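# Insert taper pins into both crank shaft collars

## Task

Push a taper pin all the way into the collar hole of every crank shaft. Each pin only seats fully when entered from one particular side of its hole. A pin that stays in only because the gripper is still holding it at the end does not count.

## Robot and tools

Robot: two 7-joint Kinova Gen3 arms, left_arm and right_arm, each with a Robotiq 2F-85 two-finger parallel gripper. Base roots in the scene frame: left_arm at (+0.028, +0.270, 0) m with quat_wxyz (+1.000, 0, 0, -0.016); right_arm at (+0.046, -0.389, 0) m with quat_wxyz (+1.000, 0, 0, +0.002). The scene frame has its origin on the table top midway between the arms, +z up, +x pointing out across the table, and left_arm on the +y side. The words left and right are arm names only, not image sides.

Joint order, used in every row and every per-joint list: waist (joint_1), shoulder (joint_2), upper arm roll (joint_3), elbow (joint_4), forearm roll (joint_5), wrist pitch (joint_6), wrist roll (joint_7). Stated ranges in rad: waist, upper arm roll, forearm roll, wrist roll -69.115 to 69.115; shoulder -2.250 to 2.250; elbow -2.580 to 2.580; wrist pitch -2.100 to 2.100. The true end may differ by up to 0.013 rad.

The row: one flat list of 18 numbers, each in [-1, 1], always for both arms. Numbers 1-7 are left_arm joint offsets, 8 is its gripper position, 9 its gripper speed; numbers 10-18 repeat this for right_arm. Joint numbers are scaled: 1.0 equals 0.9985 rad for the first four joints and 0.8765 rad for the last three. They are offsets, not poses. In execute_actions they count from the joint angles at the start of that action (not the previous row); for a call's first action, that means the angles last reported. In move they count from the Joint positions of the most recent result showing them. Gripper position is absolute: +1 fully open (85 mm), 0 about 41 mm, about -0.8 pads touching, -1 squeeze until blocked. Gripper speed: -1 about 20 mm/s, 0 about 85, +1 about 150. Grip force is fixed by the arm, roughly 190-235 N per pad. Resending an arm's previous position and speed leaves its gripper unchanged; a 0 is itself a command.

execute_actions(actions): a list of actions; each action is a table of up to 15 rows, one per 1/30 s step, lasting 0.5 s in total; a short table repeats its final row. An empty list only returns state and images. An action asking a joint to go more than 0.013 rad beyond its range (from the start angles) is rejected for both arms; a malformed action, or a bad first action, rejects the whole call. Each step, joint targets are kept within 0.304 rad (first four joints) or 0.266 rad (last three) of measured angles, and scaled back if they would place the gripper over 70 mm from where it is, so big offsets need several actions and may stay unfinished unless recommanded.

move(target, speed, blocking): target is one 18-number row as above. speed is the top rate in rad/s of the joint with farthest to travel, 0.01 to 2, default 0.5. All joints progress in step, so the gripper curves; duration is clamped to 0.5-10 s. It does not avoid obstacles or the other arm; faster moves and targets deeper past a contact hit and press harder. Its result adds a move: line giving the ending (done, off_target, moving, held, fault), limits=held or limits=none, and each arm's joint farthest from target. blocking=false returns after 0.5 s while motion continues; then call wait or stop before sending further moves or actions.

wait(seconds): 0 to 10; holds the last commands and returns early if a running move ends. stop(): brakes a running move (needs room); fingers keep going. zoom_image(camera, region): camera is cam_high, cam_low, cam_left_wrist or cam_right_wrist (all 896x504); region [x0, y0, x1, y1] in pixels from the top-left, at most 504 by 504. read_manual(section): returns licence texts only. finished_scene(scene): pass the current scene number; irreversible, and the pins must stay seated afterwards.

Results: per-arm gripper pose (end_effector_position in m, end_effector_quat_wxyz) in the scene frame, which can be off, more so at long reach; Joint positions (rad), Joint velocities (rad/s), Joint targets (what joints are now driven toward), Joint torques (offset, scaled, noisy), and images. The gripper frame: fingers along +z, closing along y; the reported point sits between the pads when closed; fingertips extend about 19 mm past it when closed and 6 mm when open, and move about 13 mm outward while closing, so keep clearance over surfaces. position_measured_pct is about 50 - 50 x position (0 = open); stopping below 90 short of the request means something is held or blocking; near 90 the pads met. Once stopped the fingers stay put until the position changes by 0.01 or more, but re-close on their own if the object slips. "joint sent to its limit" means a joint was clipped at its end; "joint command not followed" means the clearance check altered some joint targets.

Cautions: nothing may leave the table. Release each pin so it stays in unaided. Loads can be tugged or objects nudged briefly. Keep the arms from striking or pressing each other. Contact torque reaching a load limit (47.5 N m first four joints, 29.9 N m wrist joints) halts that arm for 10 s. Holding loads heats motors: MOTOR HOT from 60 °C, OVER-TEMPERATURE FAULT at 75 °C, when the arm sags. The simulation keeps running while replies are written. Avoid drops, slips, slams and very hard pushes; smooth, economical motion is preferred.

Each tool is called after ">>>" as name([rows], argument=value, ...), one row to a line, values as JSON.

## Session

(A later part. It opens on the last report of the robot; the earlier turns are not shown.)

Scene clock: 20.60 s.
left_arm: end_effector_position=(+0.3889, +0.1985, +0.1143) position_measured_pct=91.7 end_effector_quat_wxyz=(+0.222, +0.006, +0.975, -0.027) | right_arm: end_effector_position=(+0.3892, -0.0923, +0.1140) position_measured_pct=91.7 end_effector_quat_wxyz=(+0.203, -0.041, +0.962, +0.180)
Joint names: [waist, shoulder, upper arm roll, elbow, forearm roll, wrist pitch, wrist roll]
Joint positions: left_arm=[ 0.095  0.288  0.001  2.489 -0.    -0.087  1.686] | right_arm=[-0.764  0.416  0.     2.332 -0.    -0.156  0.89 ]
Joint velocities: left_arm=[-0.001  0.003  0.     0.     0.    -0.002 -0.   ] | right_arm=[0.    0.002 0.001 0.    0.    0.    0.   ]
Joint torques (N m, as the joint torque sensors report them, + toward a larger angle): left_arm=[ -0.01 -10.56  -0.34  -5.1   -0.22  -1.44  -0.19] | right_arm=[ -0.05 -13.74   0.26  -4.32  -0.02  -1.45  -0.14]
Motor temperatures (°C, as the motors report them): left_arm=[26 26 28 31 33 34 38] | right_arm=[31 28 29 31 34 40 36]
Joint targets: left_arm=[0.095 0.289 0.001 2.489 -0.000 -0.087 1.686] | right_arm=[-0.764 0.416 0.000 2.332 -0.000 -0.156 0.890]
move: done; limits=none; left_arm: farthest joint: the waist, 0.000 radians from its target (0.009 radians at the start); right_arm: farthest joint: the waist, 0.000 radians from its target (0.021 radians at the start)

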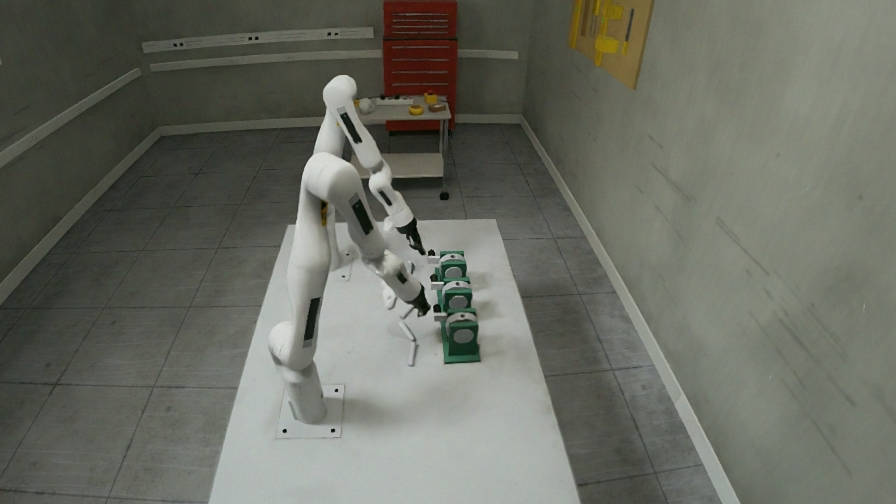

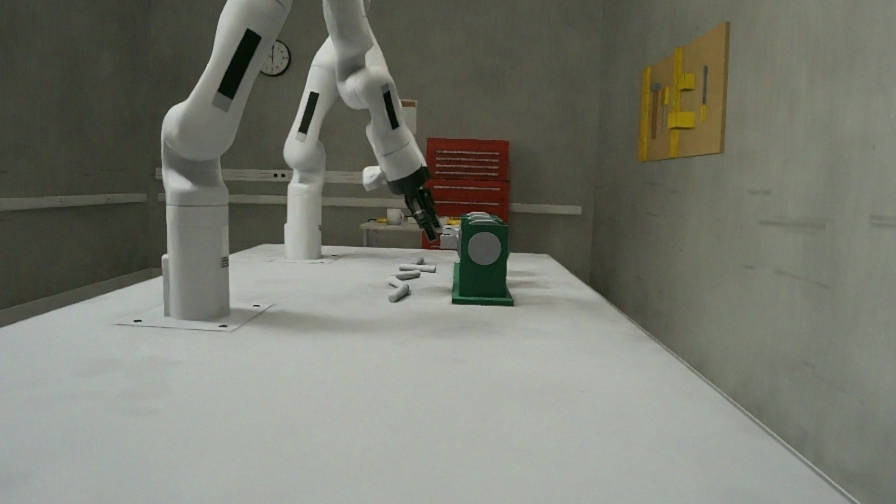

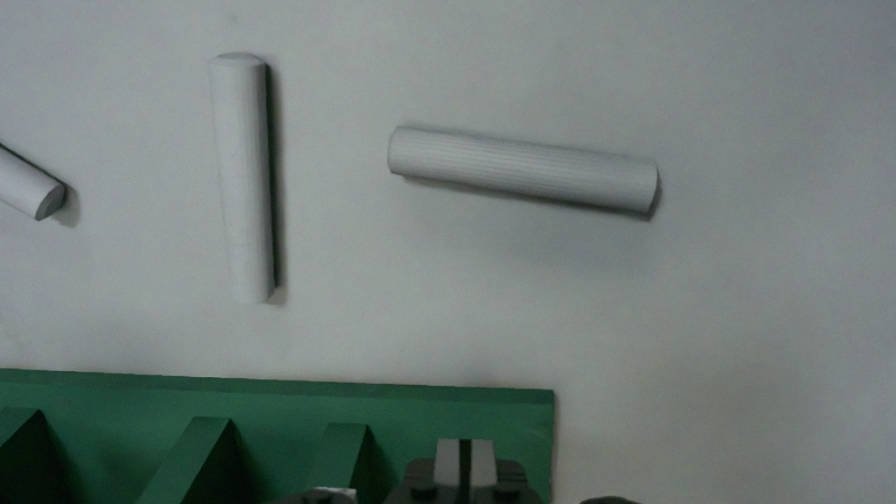

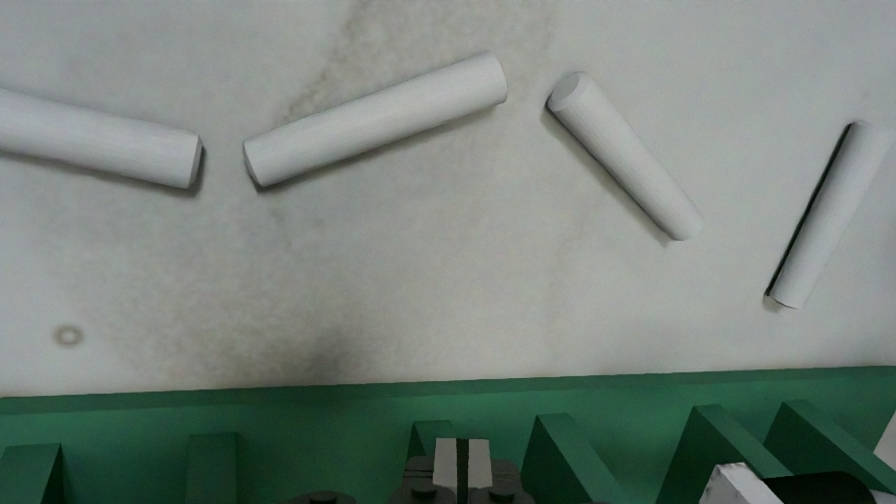

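>>> move(target=[0,0.082,0,0.01,0,-0.103,0,-1,1,0.009,0.065,0,0.009,0,-0.085,0,-1,1], speed=0.3)

>>> move(target=[-0.004,-0.121,0,-0.09,0,0.241,0,-1,1,0.02,-0.105,0,-0.07,0,0.199,0.03,-1,1], speed=0.25)

>>> zoom_image(camera="cam_low", region=[390, 160, 530, 310])

>>> zoom_image(camera="cam_high", region=[390, 220, 500, 370])

Scene clock: 21.87 s.
left_arm: end_effector_position=(+0.3937, +0.1979, +0.0940) position_measured_pct=91.7 end_effector_quat_wxyz=(+0.221, +0.006, +0.975, -0.027) | right_arm: end_effector_position=(+0.3940, -0.0933, +0.0942) position_measured_pct=91.7 end_effector_quat_wxyz=(+0.204, -0.037, +0.962, +0.179)
Joint names: [waist, shoulder, upper arm roll, elbow, forearm roll, wrist pitch, wrist roll]
Joint positions: left_arm=[ 0.095  0.37   0.001  2.499 -0.    -0.177  1.686] | right_arm=[-0.755  0.48   0.     2.341 -0.    -0.23   0.89 ]
Joint velocities: left_arm=[-0.     0.003 -0.    -0.    -0.    -0.    -0.   ] | right_arm=[ 0.     0.003 -0.001 -0.    -0.    -0.001 -0.   ]
Joint torques (N m, as the joint torque sensors report them, + toward a larger angle): left_arm=[ -0.01 -11.65  -0.49  -3.81  -0.05  -1.54   0.06] | right_arm=[  0.01 -14.63   0.25  -4.35   0.15  -1.28  -0.13]
Motor temperatures (°C, as the motors report them): left_arm=[26 26 28 31 33 34 38] | right_arm=[31 28 29 31 34 40 36]
Joint targets: left_arm=[0.095 0.370 0.001 2.499 -0.000 -0.177 1.686] | right_arm=[-0.755 0.481 0.000 2.341 -0.000 -0.230 0.890]
move: done; limits=none; left_arm: farthest joint: the waist, 0.000 radians from its target (0.000 radians at the start); right_arm: farthest joint: the shoulder, 0.001 radians from its target (0.065 radians at the start)

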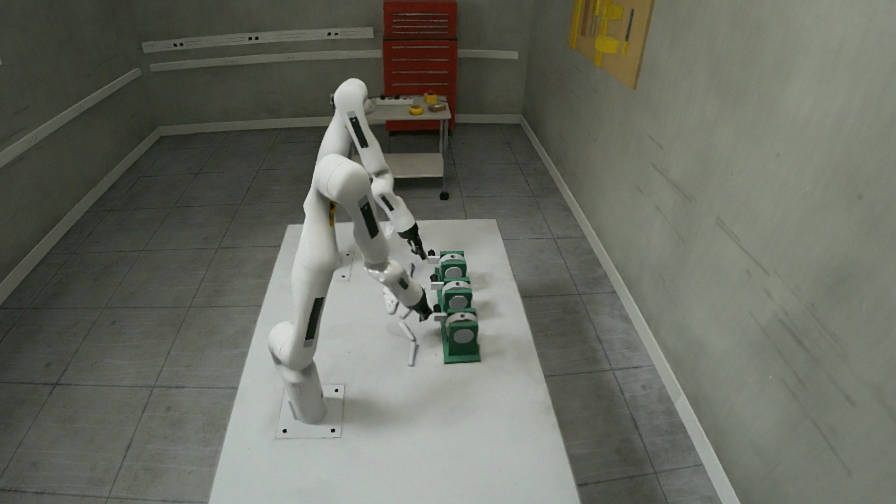

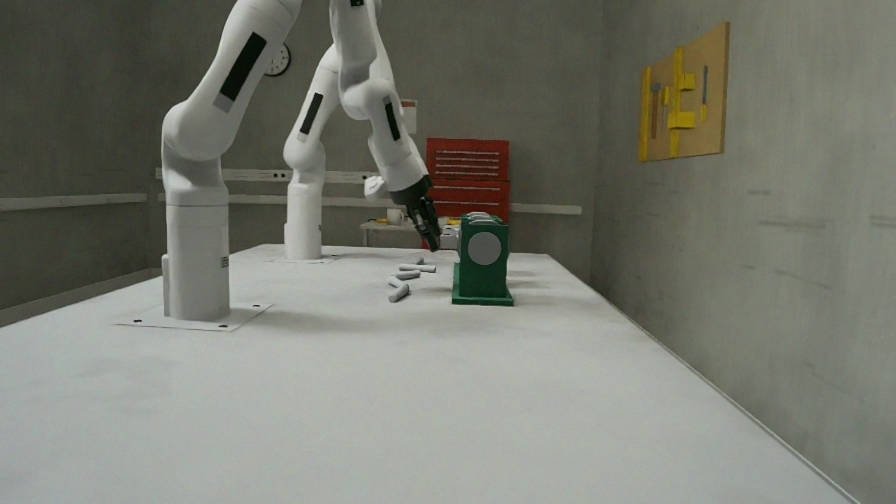

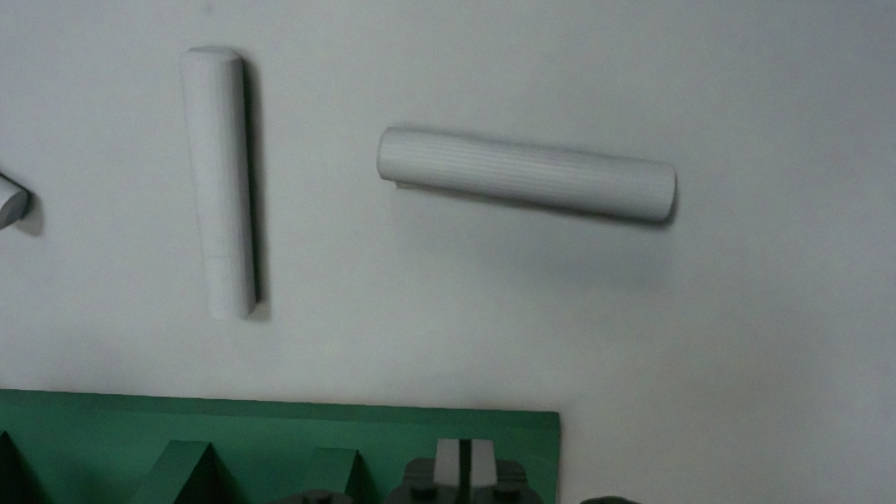

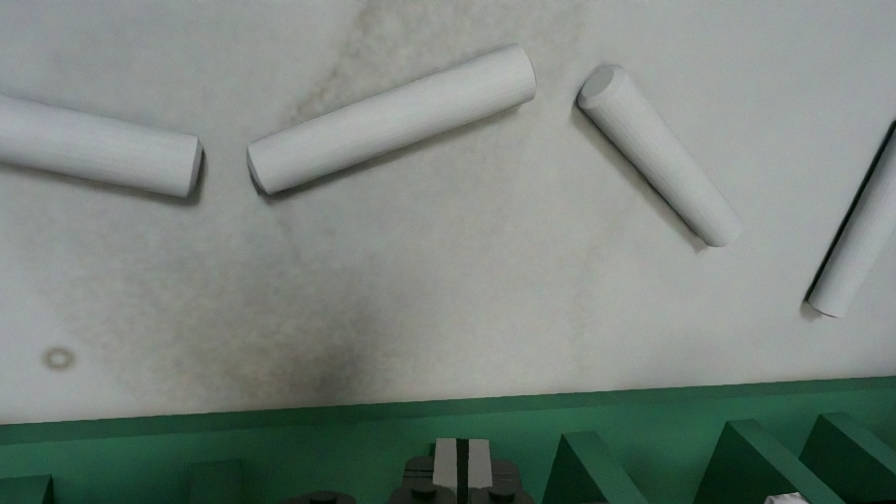

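Scene clock: 23.07 s.
left_arm: end_effector_position=(+0.4067, +0.1978, +0.1337) position_measured_pct=91.7 end_effector_quat_wxyz=(+0.221, +0.004, +0.975, -0.027) | right_arm: end_effector_position=(+0.4074, -0.0933, +0.1342) position_measured_pct=91.7 end_effector_quat_wxyz=(+0.209, -0.040, +0.962, +0.174)
Joint names: [waist, shoulder, upper arm roll, elbow, forearm roll, wrist pitch, wrist roll]
Joint positions: left_arm=[ 0.091  0.249  0.001  2.409 -0.     0.034  1.686] | right_arm=[-0.735  0.376  0.     2.271 -0.    -0.056  0.917]
Joint velocities: left_arm=[ 0.    -0.003  0.001 -0.    -0.    -0.     0.   ] | right_arm=[ 0.001 -0.003  0.    -0.001 -0.    -0.     0.   ]
Joint torques (N m, as the joint torque sensors report them, + toward a larger angle): left_arm=[  0.17 -10.78   0.03  -5.52  -0.07  -1.48  -0.11] | right_arm=[  0.25 -13.47   0.42  -5.5    0.03  -1.1   -0.26]
Motor temperatures (°C, as the motors report them): left_arm=[26 26 28 31 33 34 38] | right_arm=[31 28 29 31 34 40 36]
Joint targets: left_arm=[0.091 0.249 0.001 2.409 -0.000 0.034 1.686] | right_arm=[-0.735 0.375 0.000 2.271 -0.000 -0.056 0.917]
move: done; limits=none; left_arm: farthest joint: the waist, 0.000 radians from its target (0.004 radians at the start); right_arm: farthest joint: the shoulder, 0.001 radians from its target (0.105 radians at the start)

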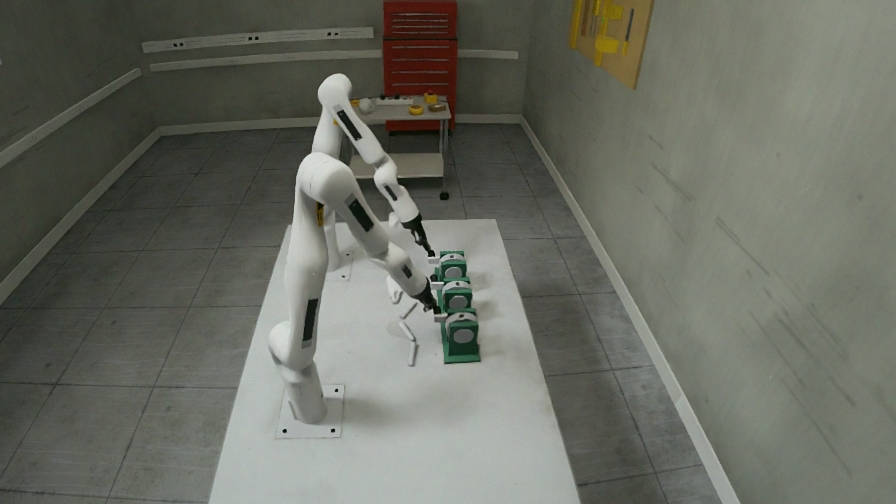

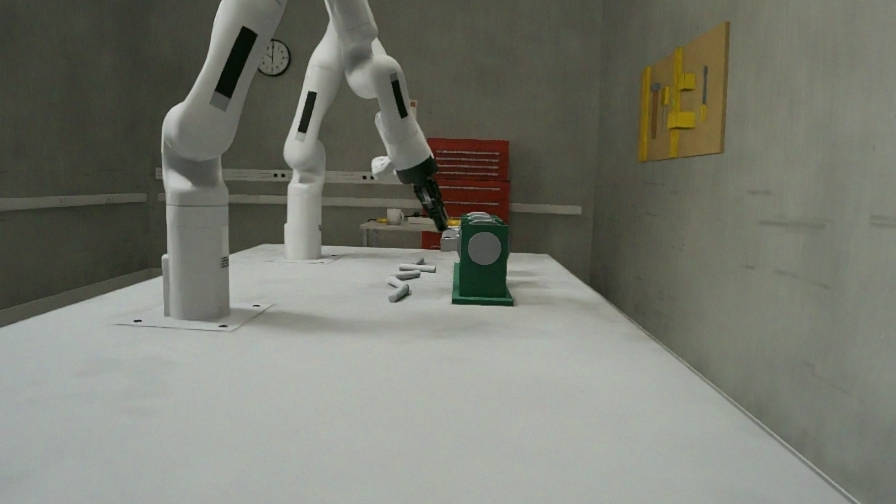

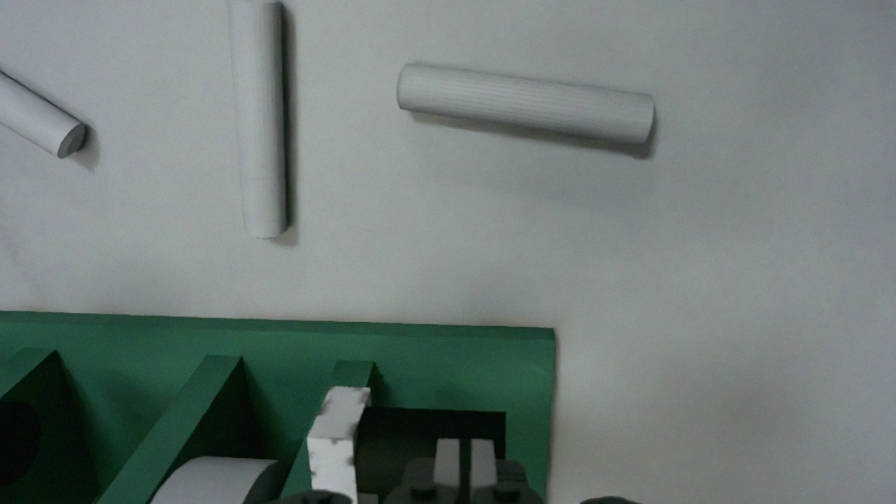

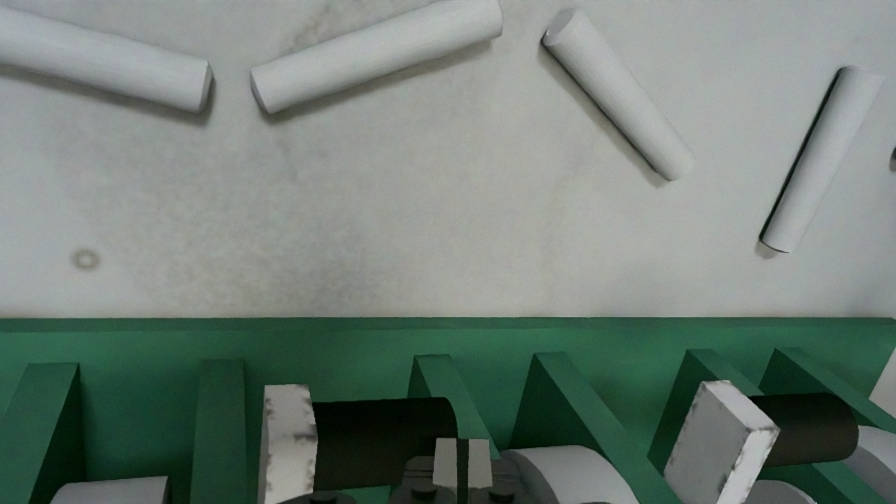

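Region (390, 160, 530, 310) of cam_low's 896x504 image, scaled by 3.360, with more detail than that image has; it fills the left 470 columns of this view, and the rest is white.

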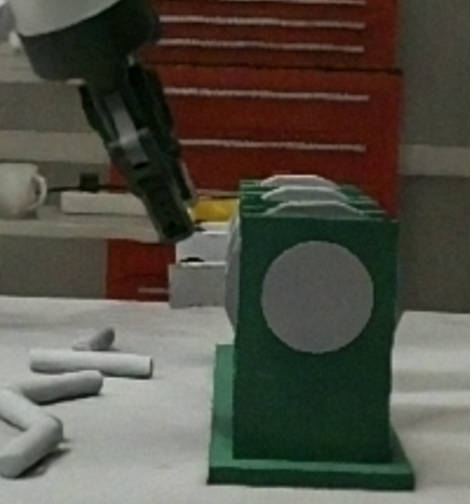

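Region (390, 220, 500, 370) of cam_high's 896x504 image, scaled by 3.360, with more detail than that image has; it fills the left 370 columns of this view, and the rest is white.

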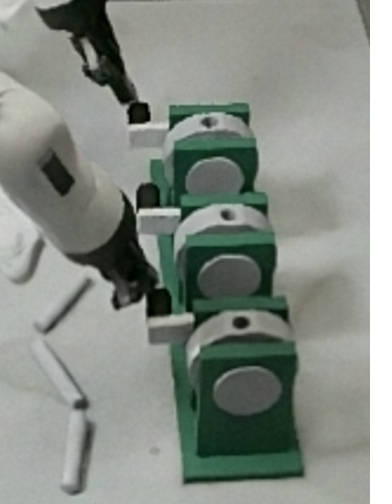

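>>> move(target=[0.004,0.121,0,0.09,0,-0.241,0,-1,1,-0.007,0.099,0,0.087,0,-0.212,0,-1,1], speed=0.4)

>>> move(target=[-0.004,0.068,0,-0.026,0,-0.048,0,-1,1,0.021,0.055,0,-0.0205,0,-0.039,0,-1,1], speed=0.2)

>>> move(target=[-0.003,-0.123,0,-0.069,0,0.219,0,-1,1,0.013,-0.107,0,-0.054,0,0.184,0.02,-1,1], speed=0.25)

>>> zoom_image(camera="cam_high", region=[390, 220, 500, 370])

Scene clock: 25.83 s.
left_arm: end_effector_position=(+0.3937, +0.1979, +0.0941) position_measured_pct=91.7 end_effector_quat_wxyz=(+0.221, +0.006, +0.975, -0.027) | right_arm: end_effector_position=(+0.3938, -0.1015, +0.0944) position_measured_pct=91.7 end_effector_quat_wxyz=(+0.208, -0.043, +0.961, +0.175)
Joint names: [waist, shoulder, upper arm roll, elbow, forearm roll, wrist pitch, wrist roll]
Joint positions: left_arm=[ 0.095  0.37   0.001  2.499 -0.    -0.177  1.686] | right_arm=[-0.742  0.474  0.     2.358 -0.    -0.241  0.917]
Joint velocities: left_arm=[ 0.     0.003 -0.003  0.    -0.    -0.     0.   ] | right_arm=[-0.     0.001  0.     0.001 -0.    -0.002 -0.   ]
Joint torques (N m, as the joint torque sensors report them, + toward a larger angle): left_arm=[ -0.06 -11.66  -0.36  -3.65   0.21  -1.29   0.11] | right_arm=[ -0.4  -14.16   0.02  -3.89  -0.08  -1.15  -0.11]
Motor temperatures (°C, as the motors report them): left_arm=[26 26 28 31 33 34 38] | right_arm=[31 28 29 31 34 40 36]
Joint targets: left_arm=[0.095 0.370 0.001 2.499 -0.000 -0.177 1.686] | right_arm=[-0.742 0.475 0.000 2.358 -0.000 -0.241 0.917]
move: done; limits=none; left_arm: farthest joint: the waist, 0.000 radians from its target (0.004 radians at the start); right_arm: farthest joint: the shoulder, 0.001 radians from its target (0.099 radians at the start)

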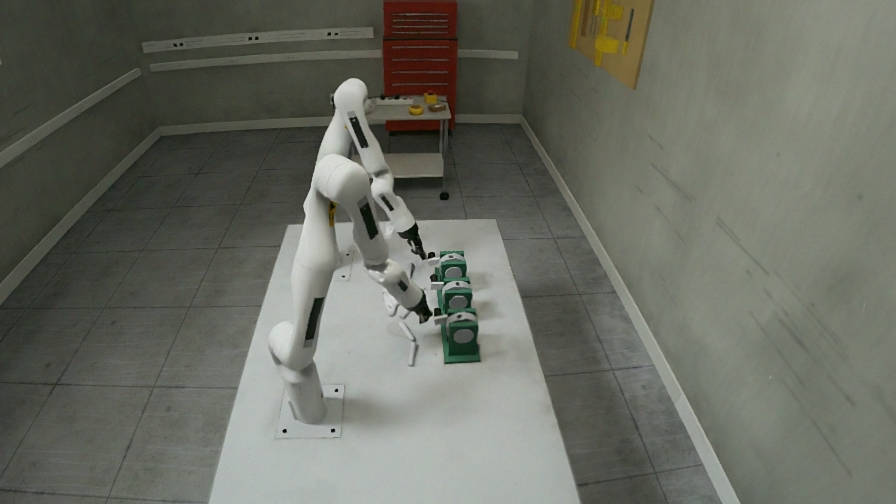

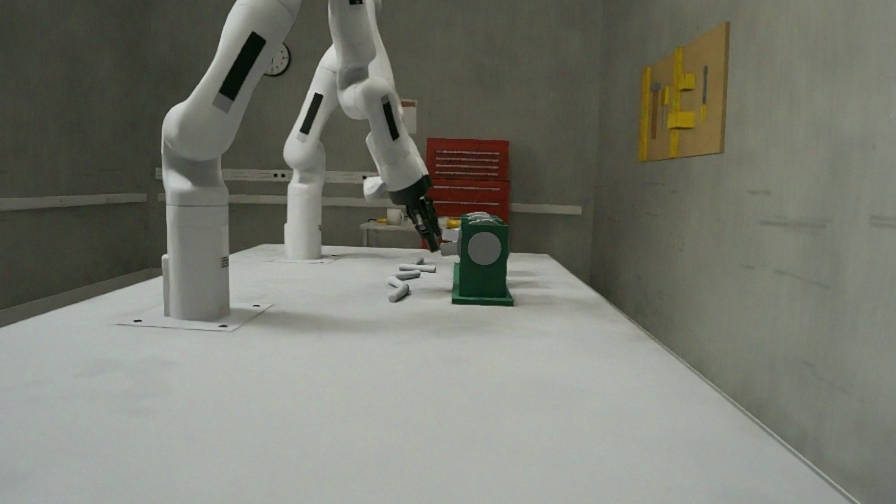

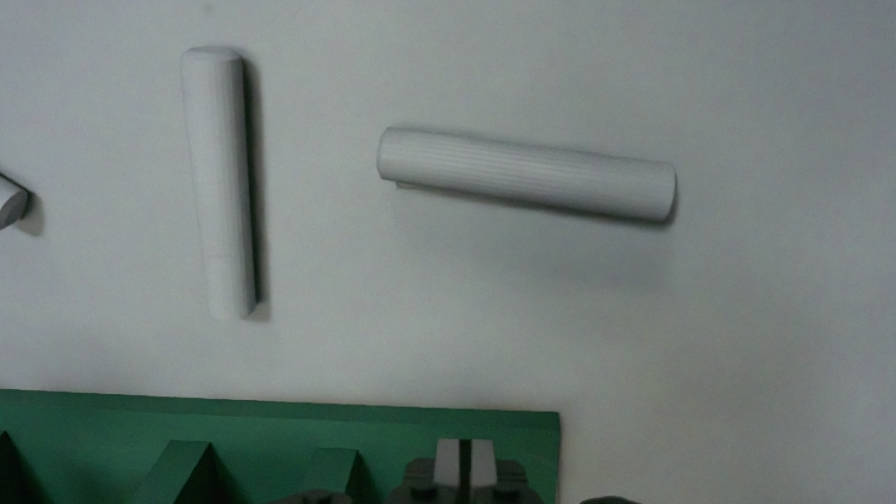

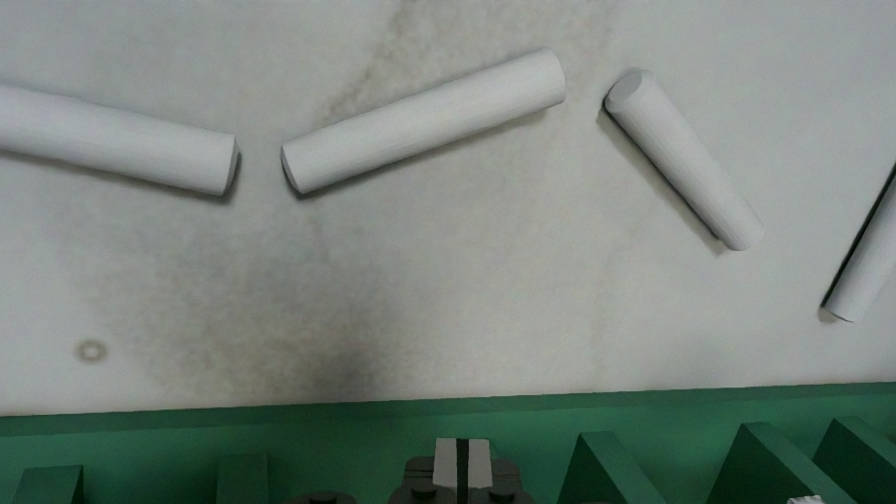

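Scene clock: 26.63 s.
left_arm: end_effector_position=(+0.4054, +0.1977, +0.0786) position_measured_pct=91.7 end_effector_quat_wxyz=(+0.219, +0.005, +0.975, -0.027) | right_arm: end_effector_position=(+0.4030, -0.1018, +0.0780) position_measured_pct=91.7 end_effector_quat_wxyz=(+0.206, -0.037, +0.963, +0.172)
Joint names: [waist, shoulder, upper arm roll, elbow, forearm roll, wrist pitch, wrist roll]
Joint positions: left_arm=[ 0.091  0.439  0.001  2.475 -0.    -0.217  1.686] | right_arm=[-0.724  0.531 -0.003  2.341  0.001 -0.273  0.917]
Joint velocities: left_arm=[-0.     0.002  0.001 -0.001 -0.    -0.     0.   ] | right_arm=[ 0.001  0.    -0.001 -0.001 -0.     0.     0.   ]
Joint torques (N m, as the joint torque sensors report them, + toward a larger angle): left_arm=[ -0.36 -13.33   0.14  -5.16  -0.07  -2.43  -0.44] | right_arm=[  2.62 -16.55   3.3   -6.2   -0.46  -2.51  -0.14]
Motor temperatures (°C, as the motors report them): left_arm=[26 26 28 31 33 34 38] | right_arm=[31 28 29 31 34 40 36]
Joint targets: left_arm=[0.091 0.438 0.001 2.473 -0.000 -0.219 1.686] | right_arm=[-0.721 0.529 0.000 2.338 -0.000 -0.276 0.917]
move: done; limits=none; left_arm: farthest joint: the elbow, 0.002 radians from its target (0.026 radians at the start); right_arm: farthest joint: the waist, 0.003 radians from its target (0.021 radians at the start)

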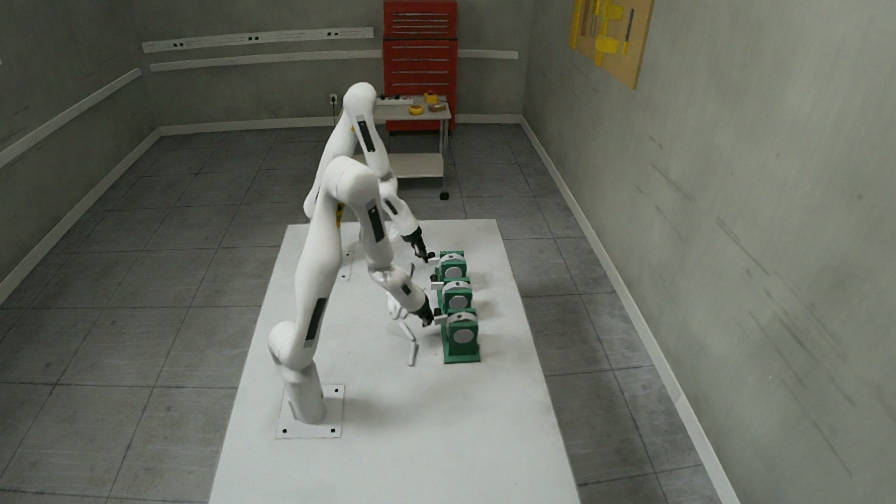

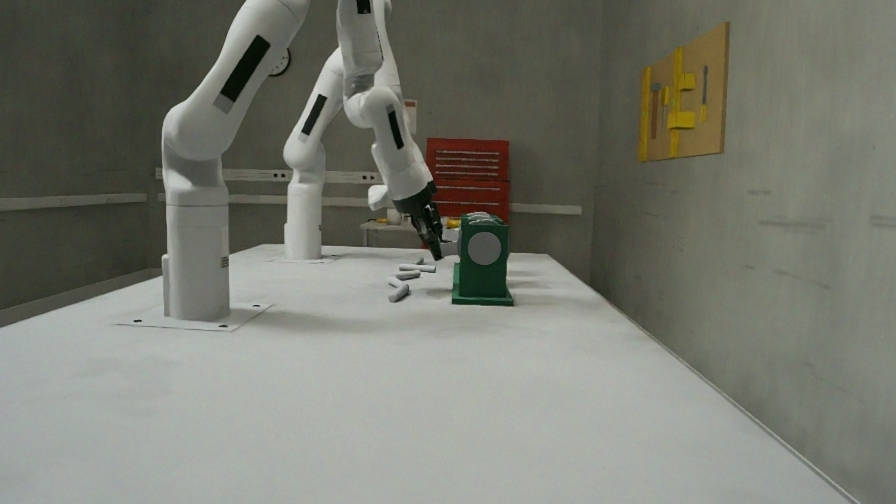

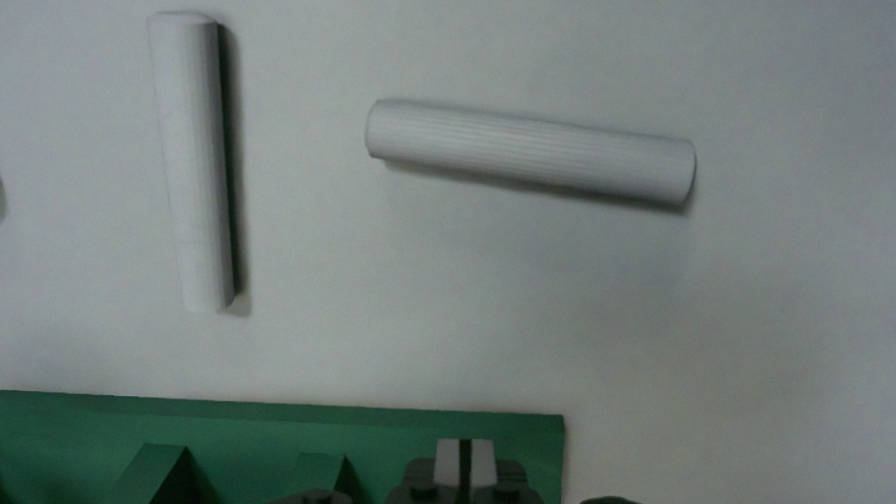

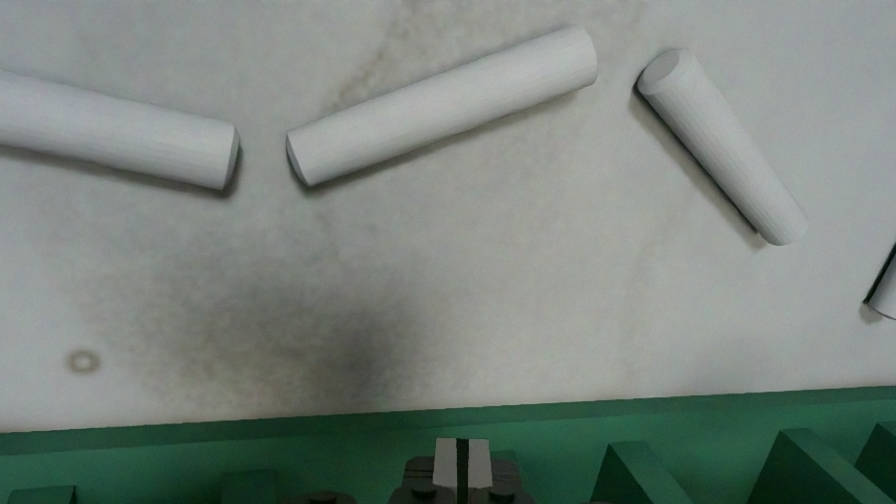

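Scene clock: 27.80 s.
left_arm: end_effector_position=(+0.4105, +0.1978, +0.1141) position_measured_pct=91.7 end_effector_quat_wxyz=(+0.214, +0.004, +0.976, -0.026) | right_arm: end_effector_position=(+0.4123, -0.1017, +0.1157) position_measured_pct=91.7 end_effector_quat_wxyz=(+0.208, -0.039, +0.963, +0.168)
Joint names: [waist, shoulder, upper arm roll, elbow, forearm roll, wrist pitch, wrist roll]
Joint positions: left_arm=[ 0.089  0.318  0.001  2.411 -0.    -0.022  1.686] | right_arm=[-0.711  0.425 -0.003  2.287  0.001 -0.112  0.934]
Joint velocities: left_arm=[-0.001 -0.003 -0.001  0.001 -0.    -0.002  0.   ] | right_arm=[ 0.001 -0.002  0.    -0.001 -0.     0.    -0.   ]
Joint torques (N m, as the joint torque sensors report them, + toward a larger angle): left_arm=[ -0.27 -13.39  -0.25  -8.3    0.04  -3.35  -0.27] | right_arm=[  0.04 -13.52   0.23  -5.09  -0.03  -1.45  -0.08]
Motor temperatures (°C, as the motors report them): left_arm=[26 26 28 31 33 34 38] | right_arm=[31 28 29 31 34 40 36]
Joint targets: left_arm=[0.088 0.316 0.001 2.406 -0.000 -0.025 1.686] | right_arm=[-0.711 0.425 -0.003 2.287 0.001 -0.112 0.934]
move: done; limits=none; left_arm: farthest joint: the elbow, 0.005 radians from its target (0.069 radians at the start); right_arm: farthest joint: the shoulder, 0.001 radians from its target (0.107 radians at the start)

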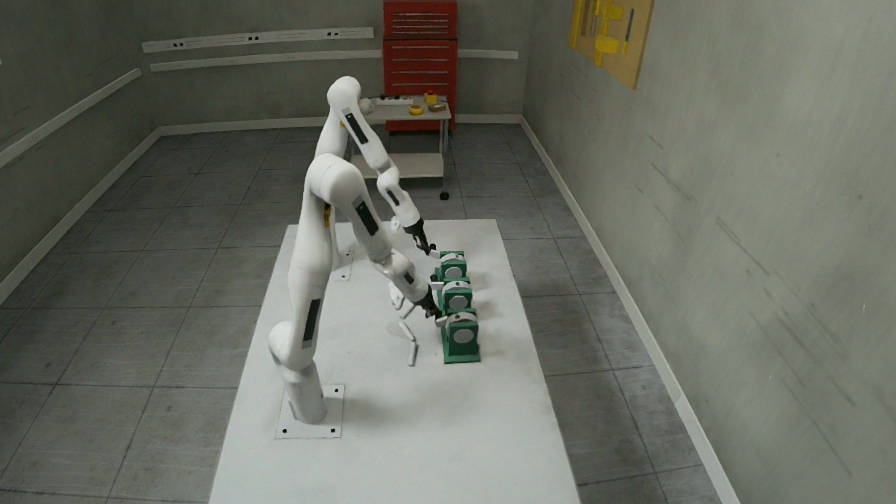

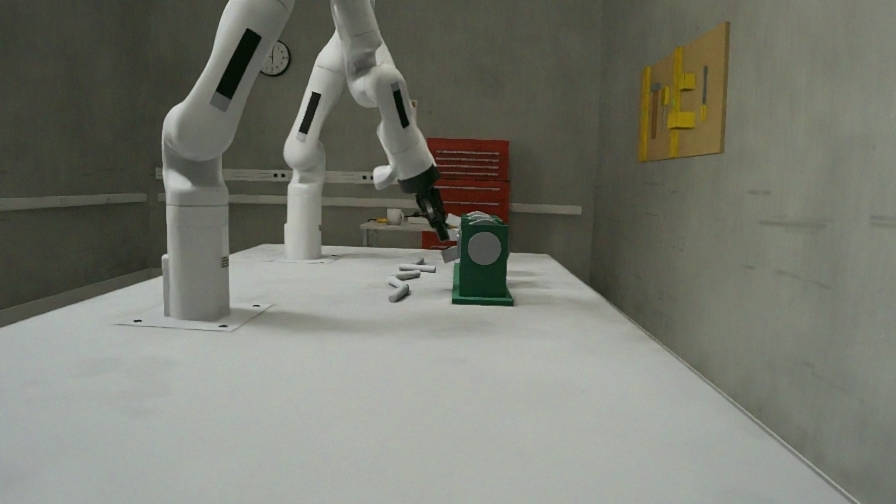

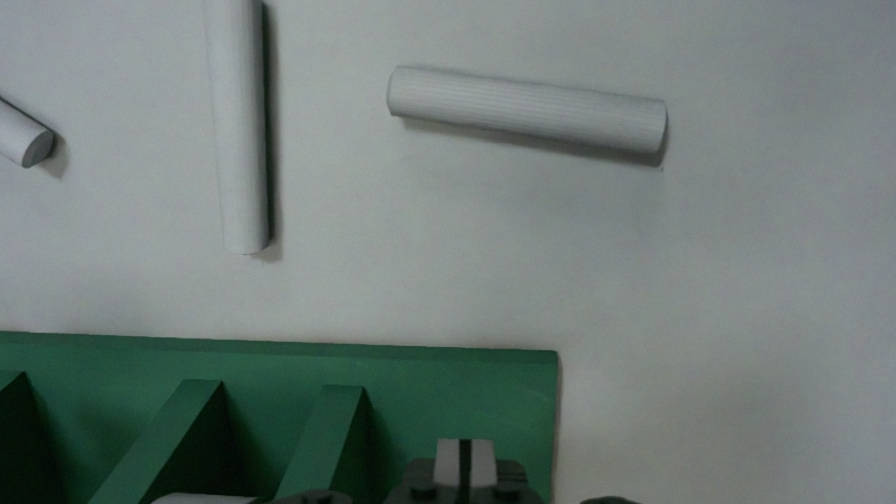

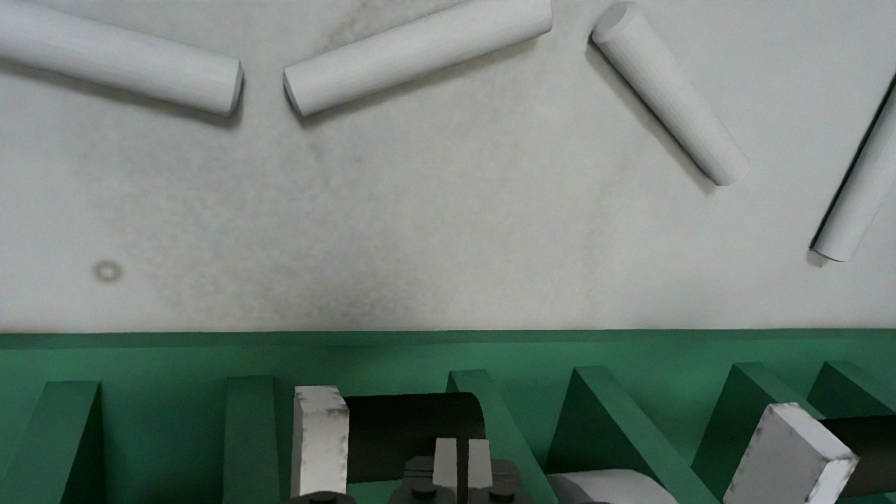

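Region (390, 220, 500, 370) of cam_high's 896x504 image, scaled by 3.360, with more detail than that image has; it fills the left 370 columns of this view, and the rest is white.

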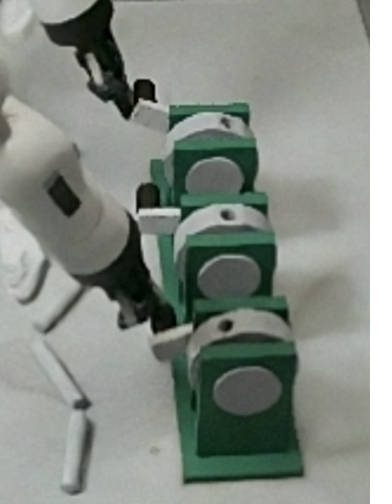

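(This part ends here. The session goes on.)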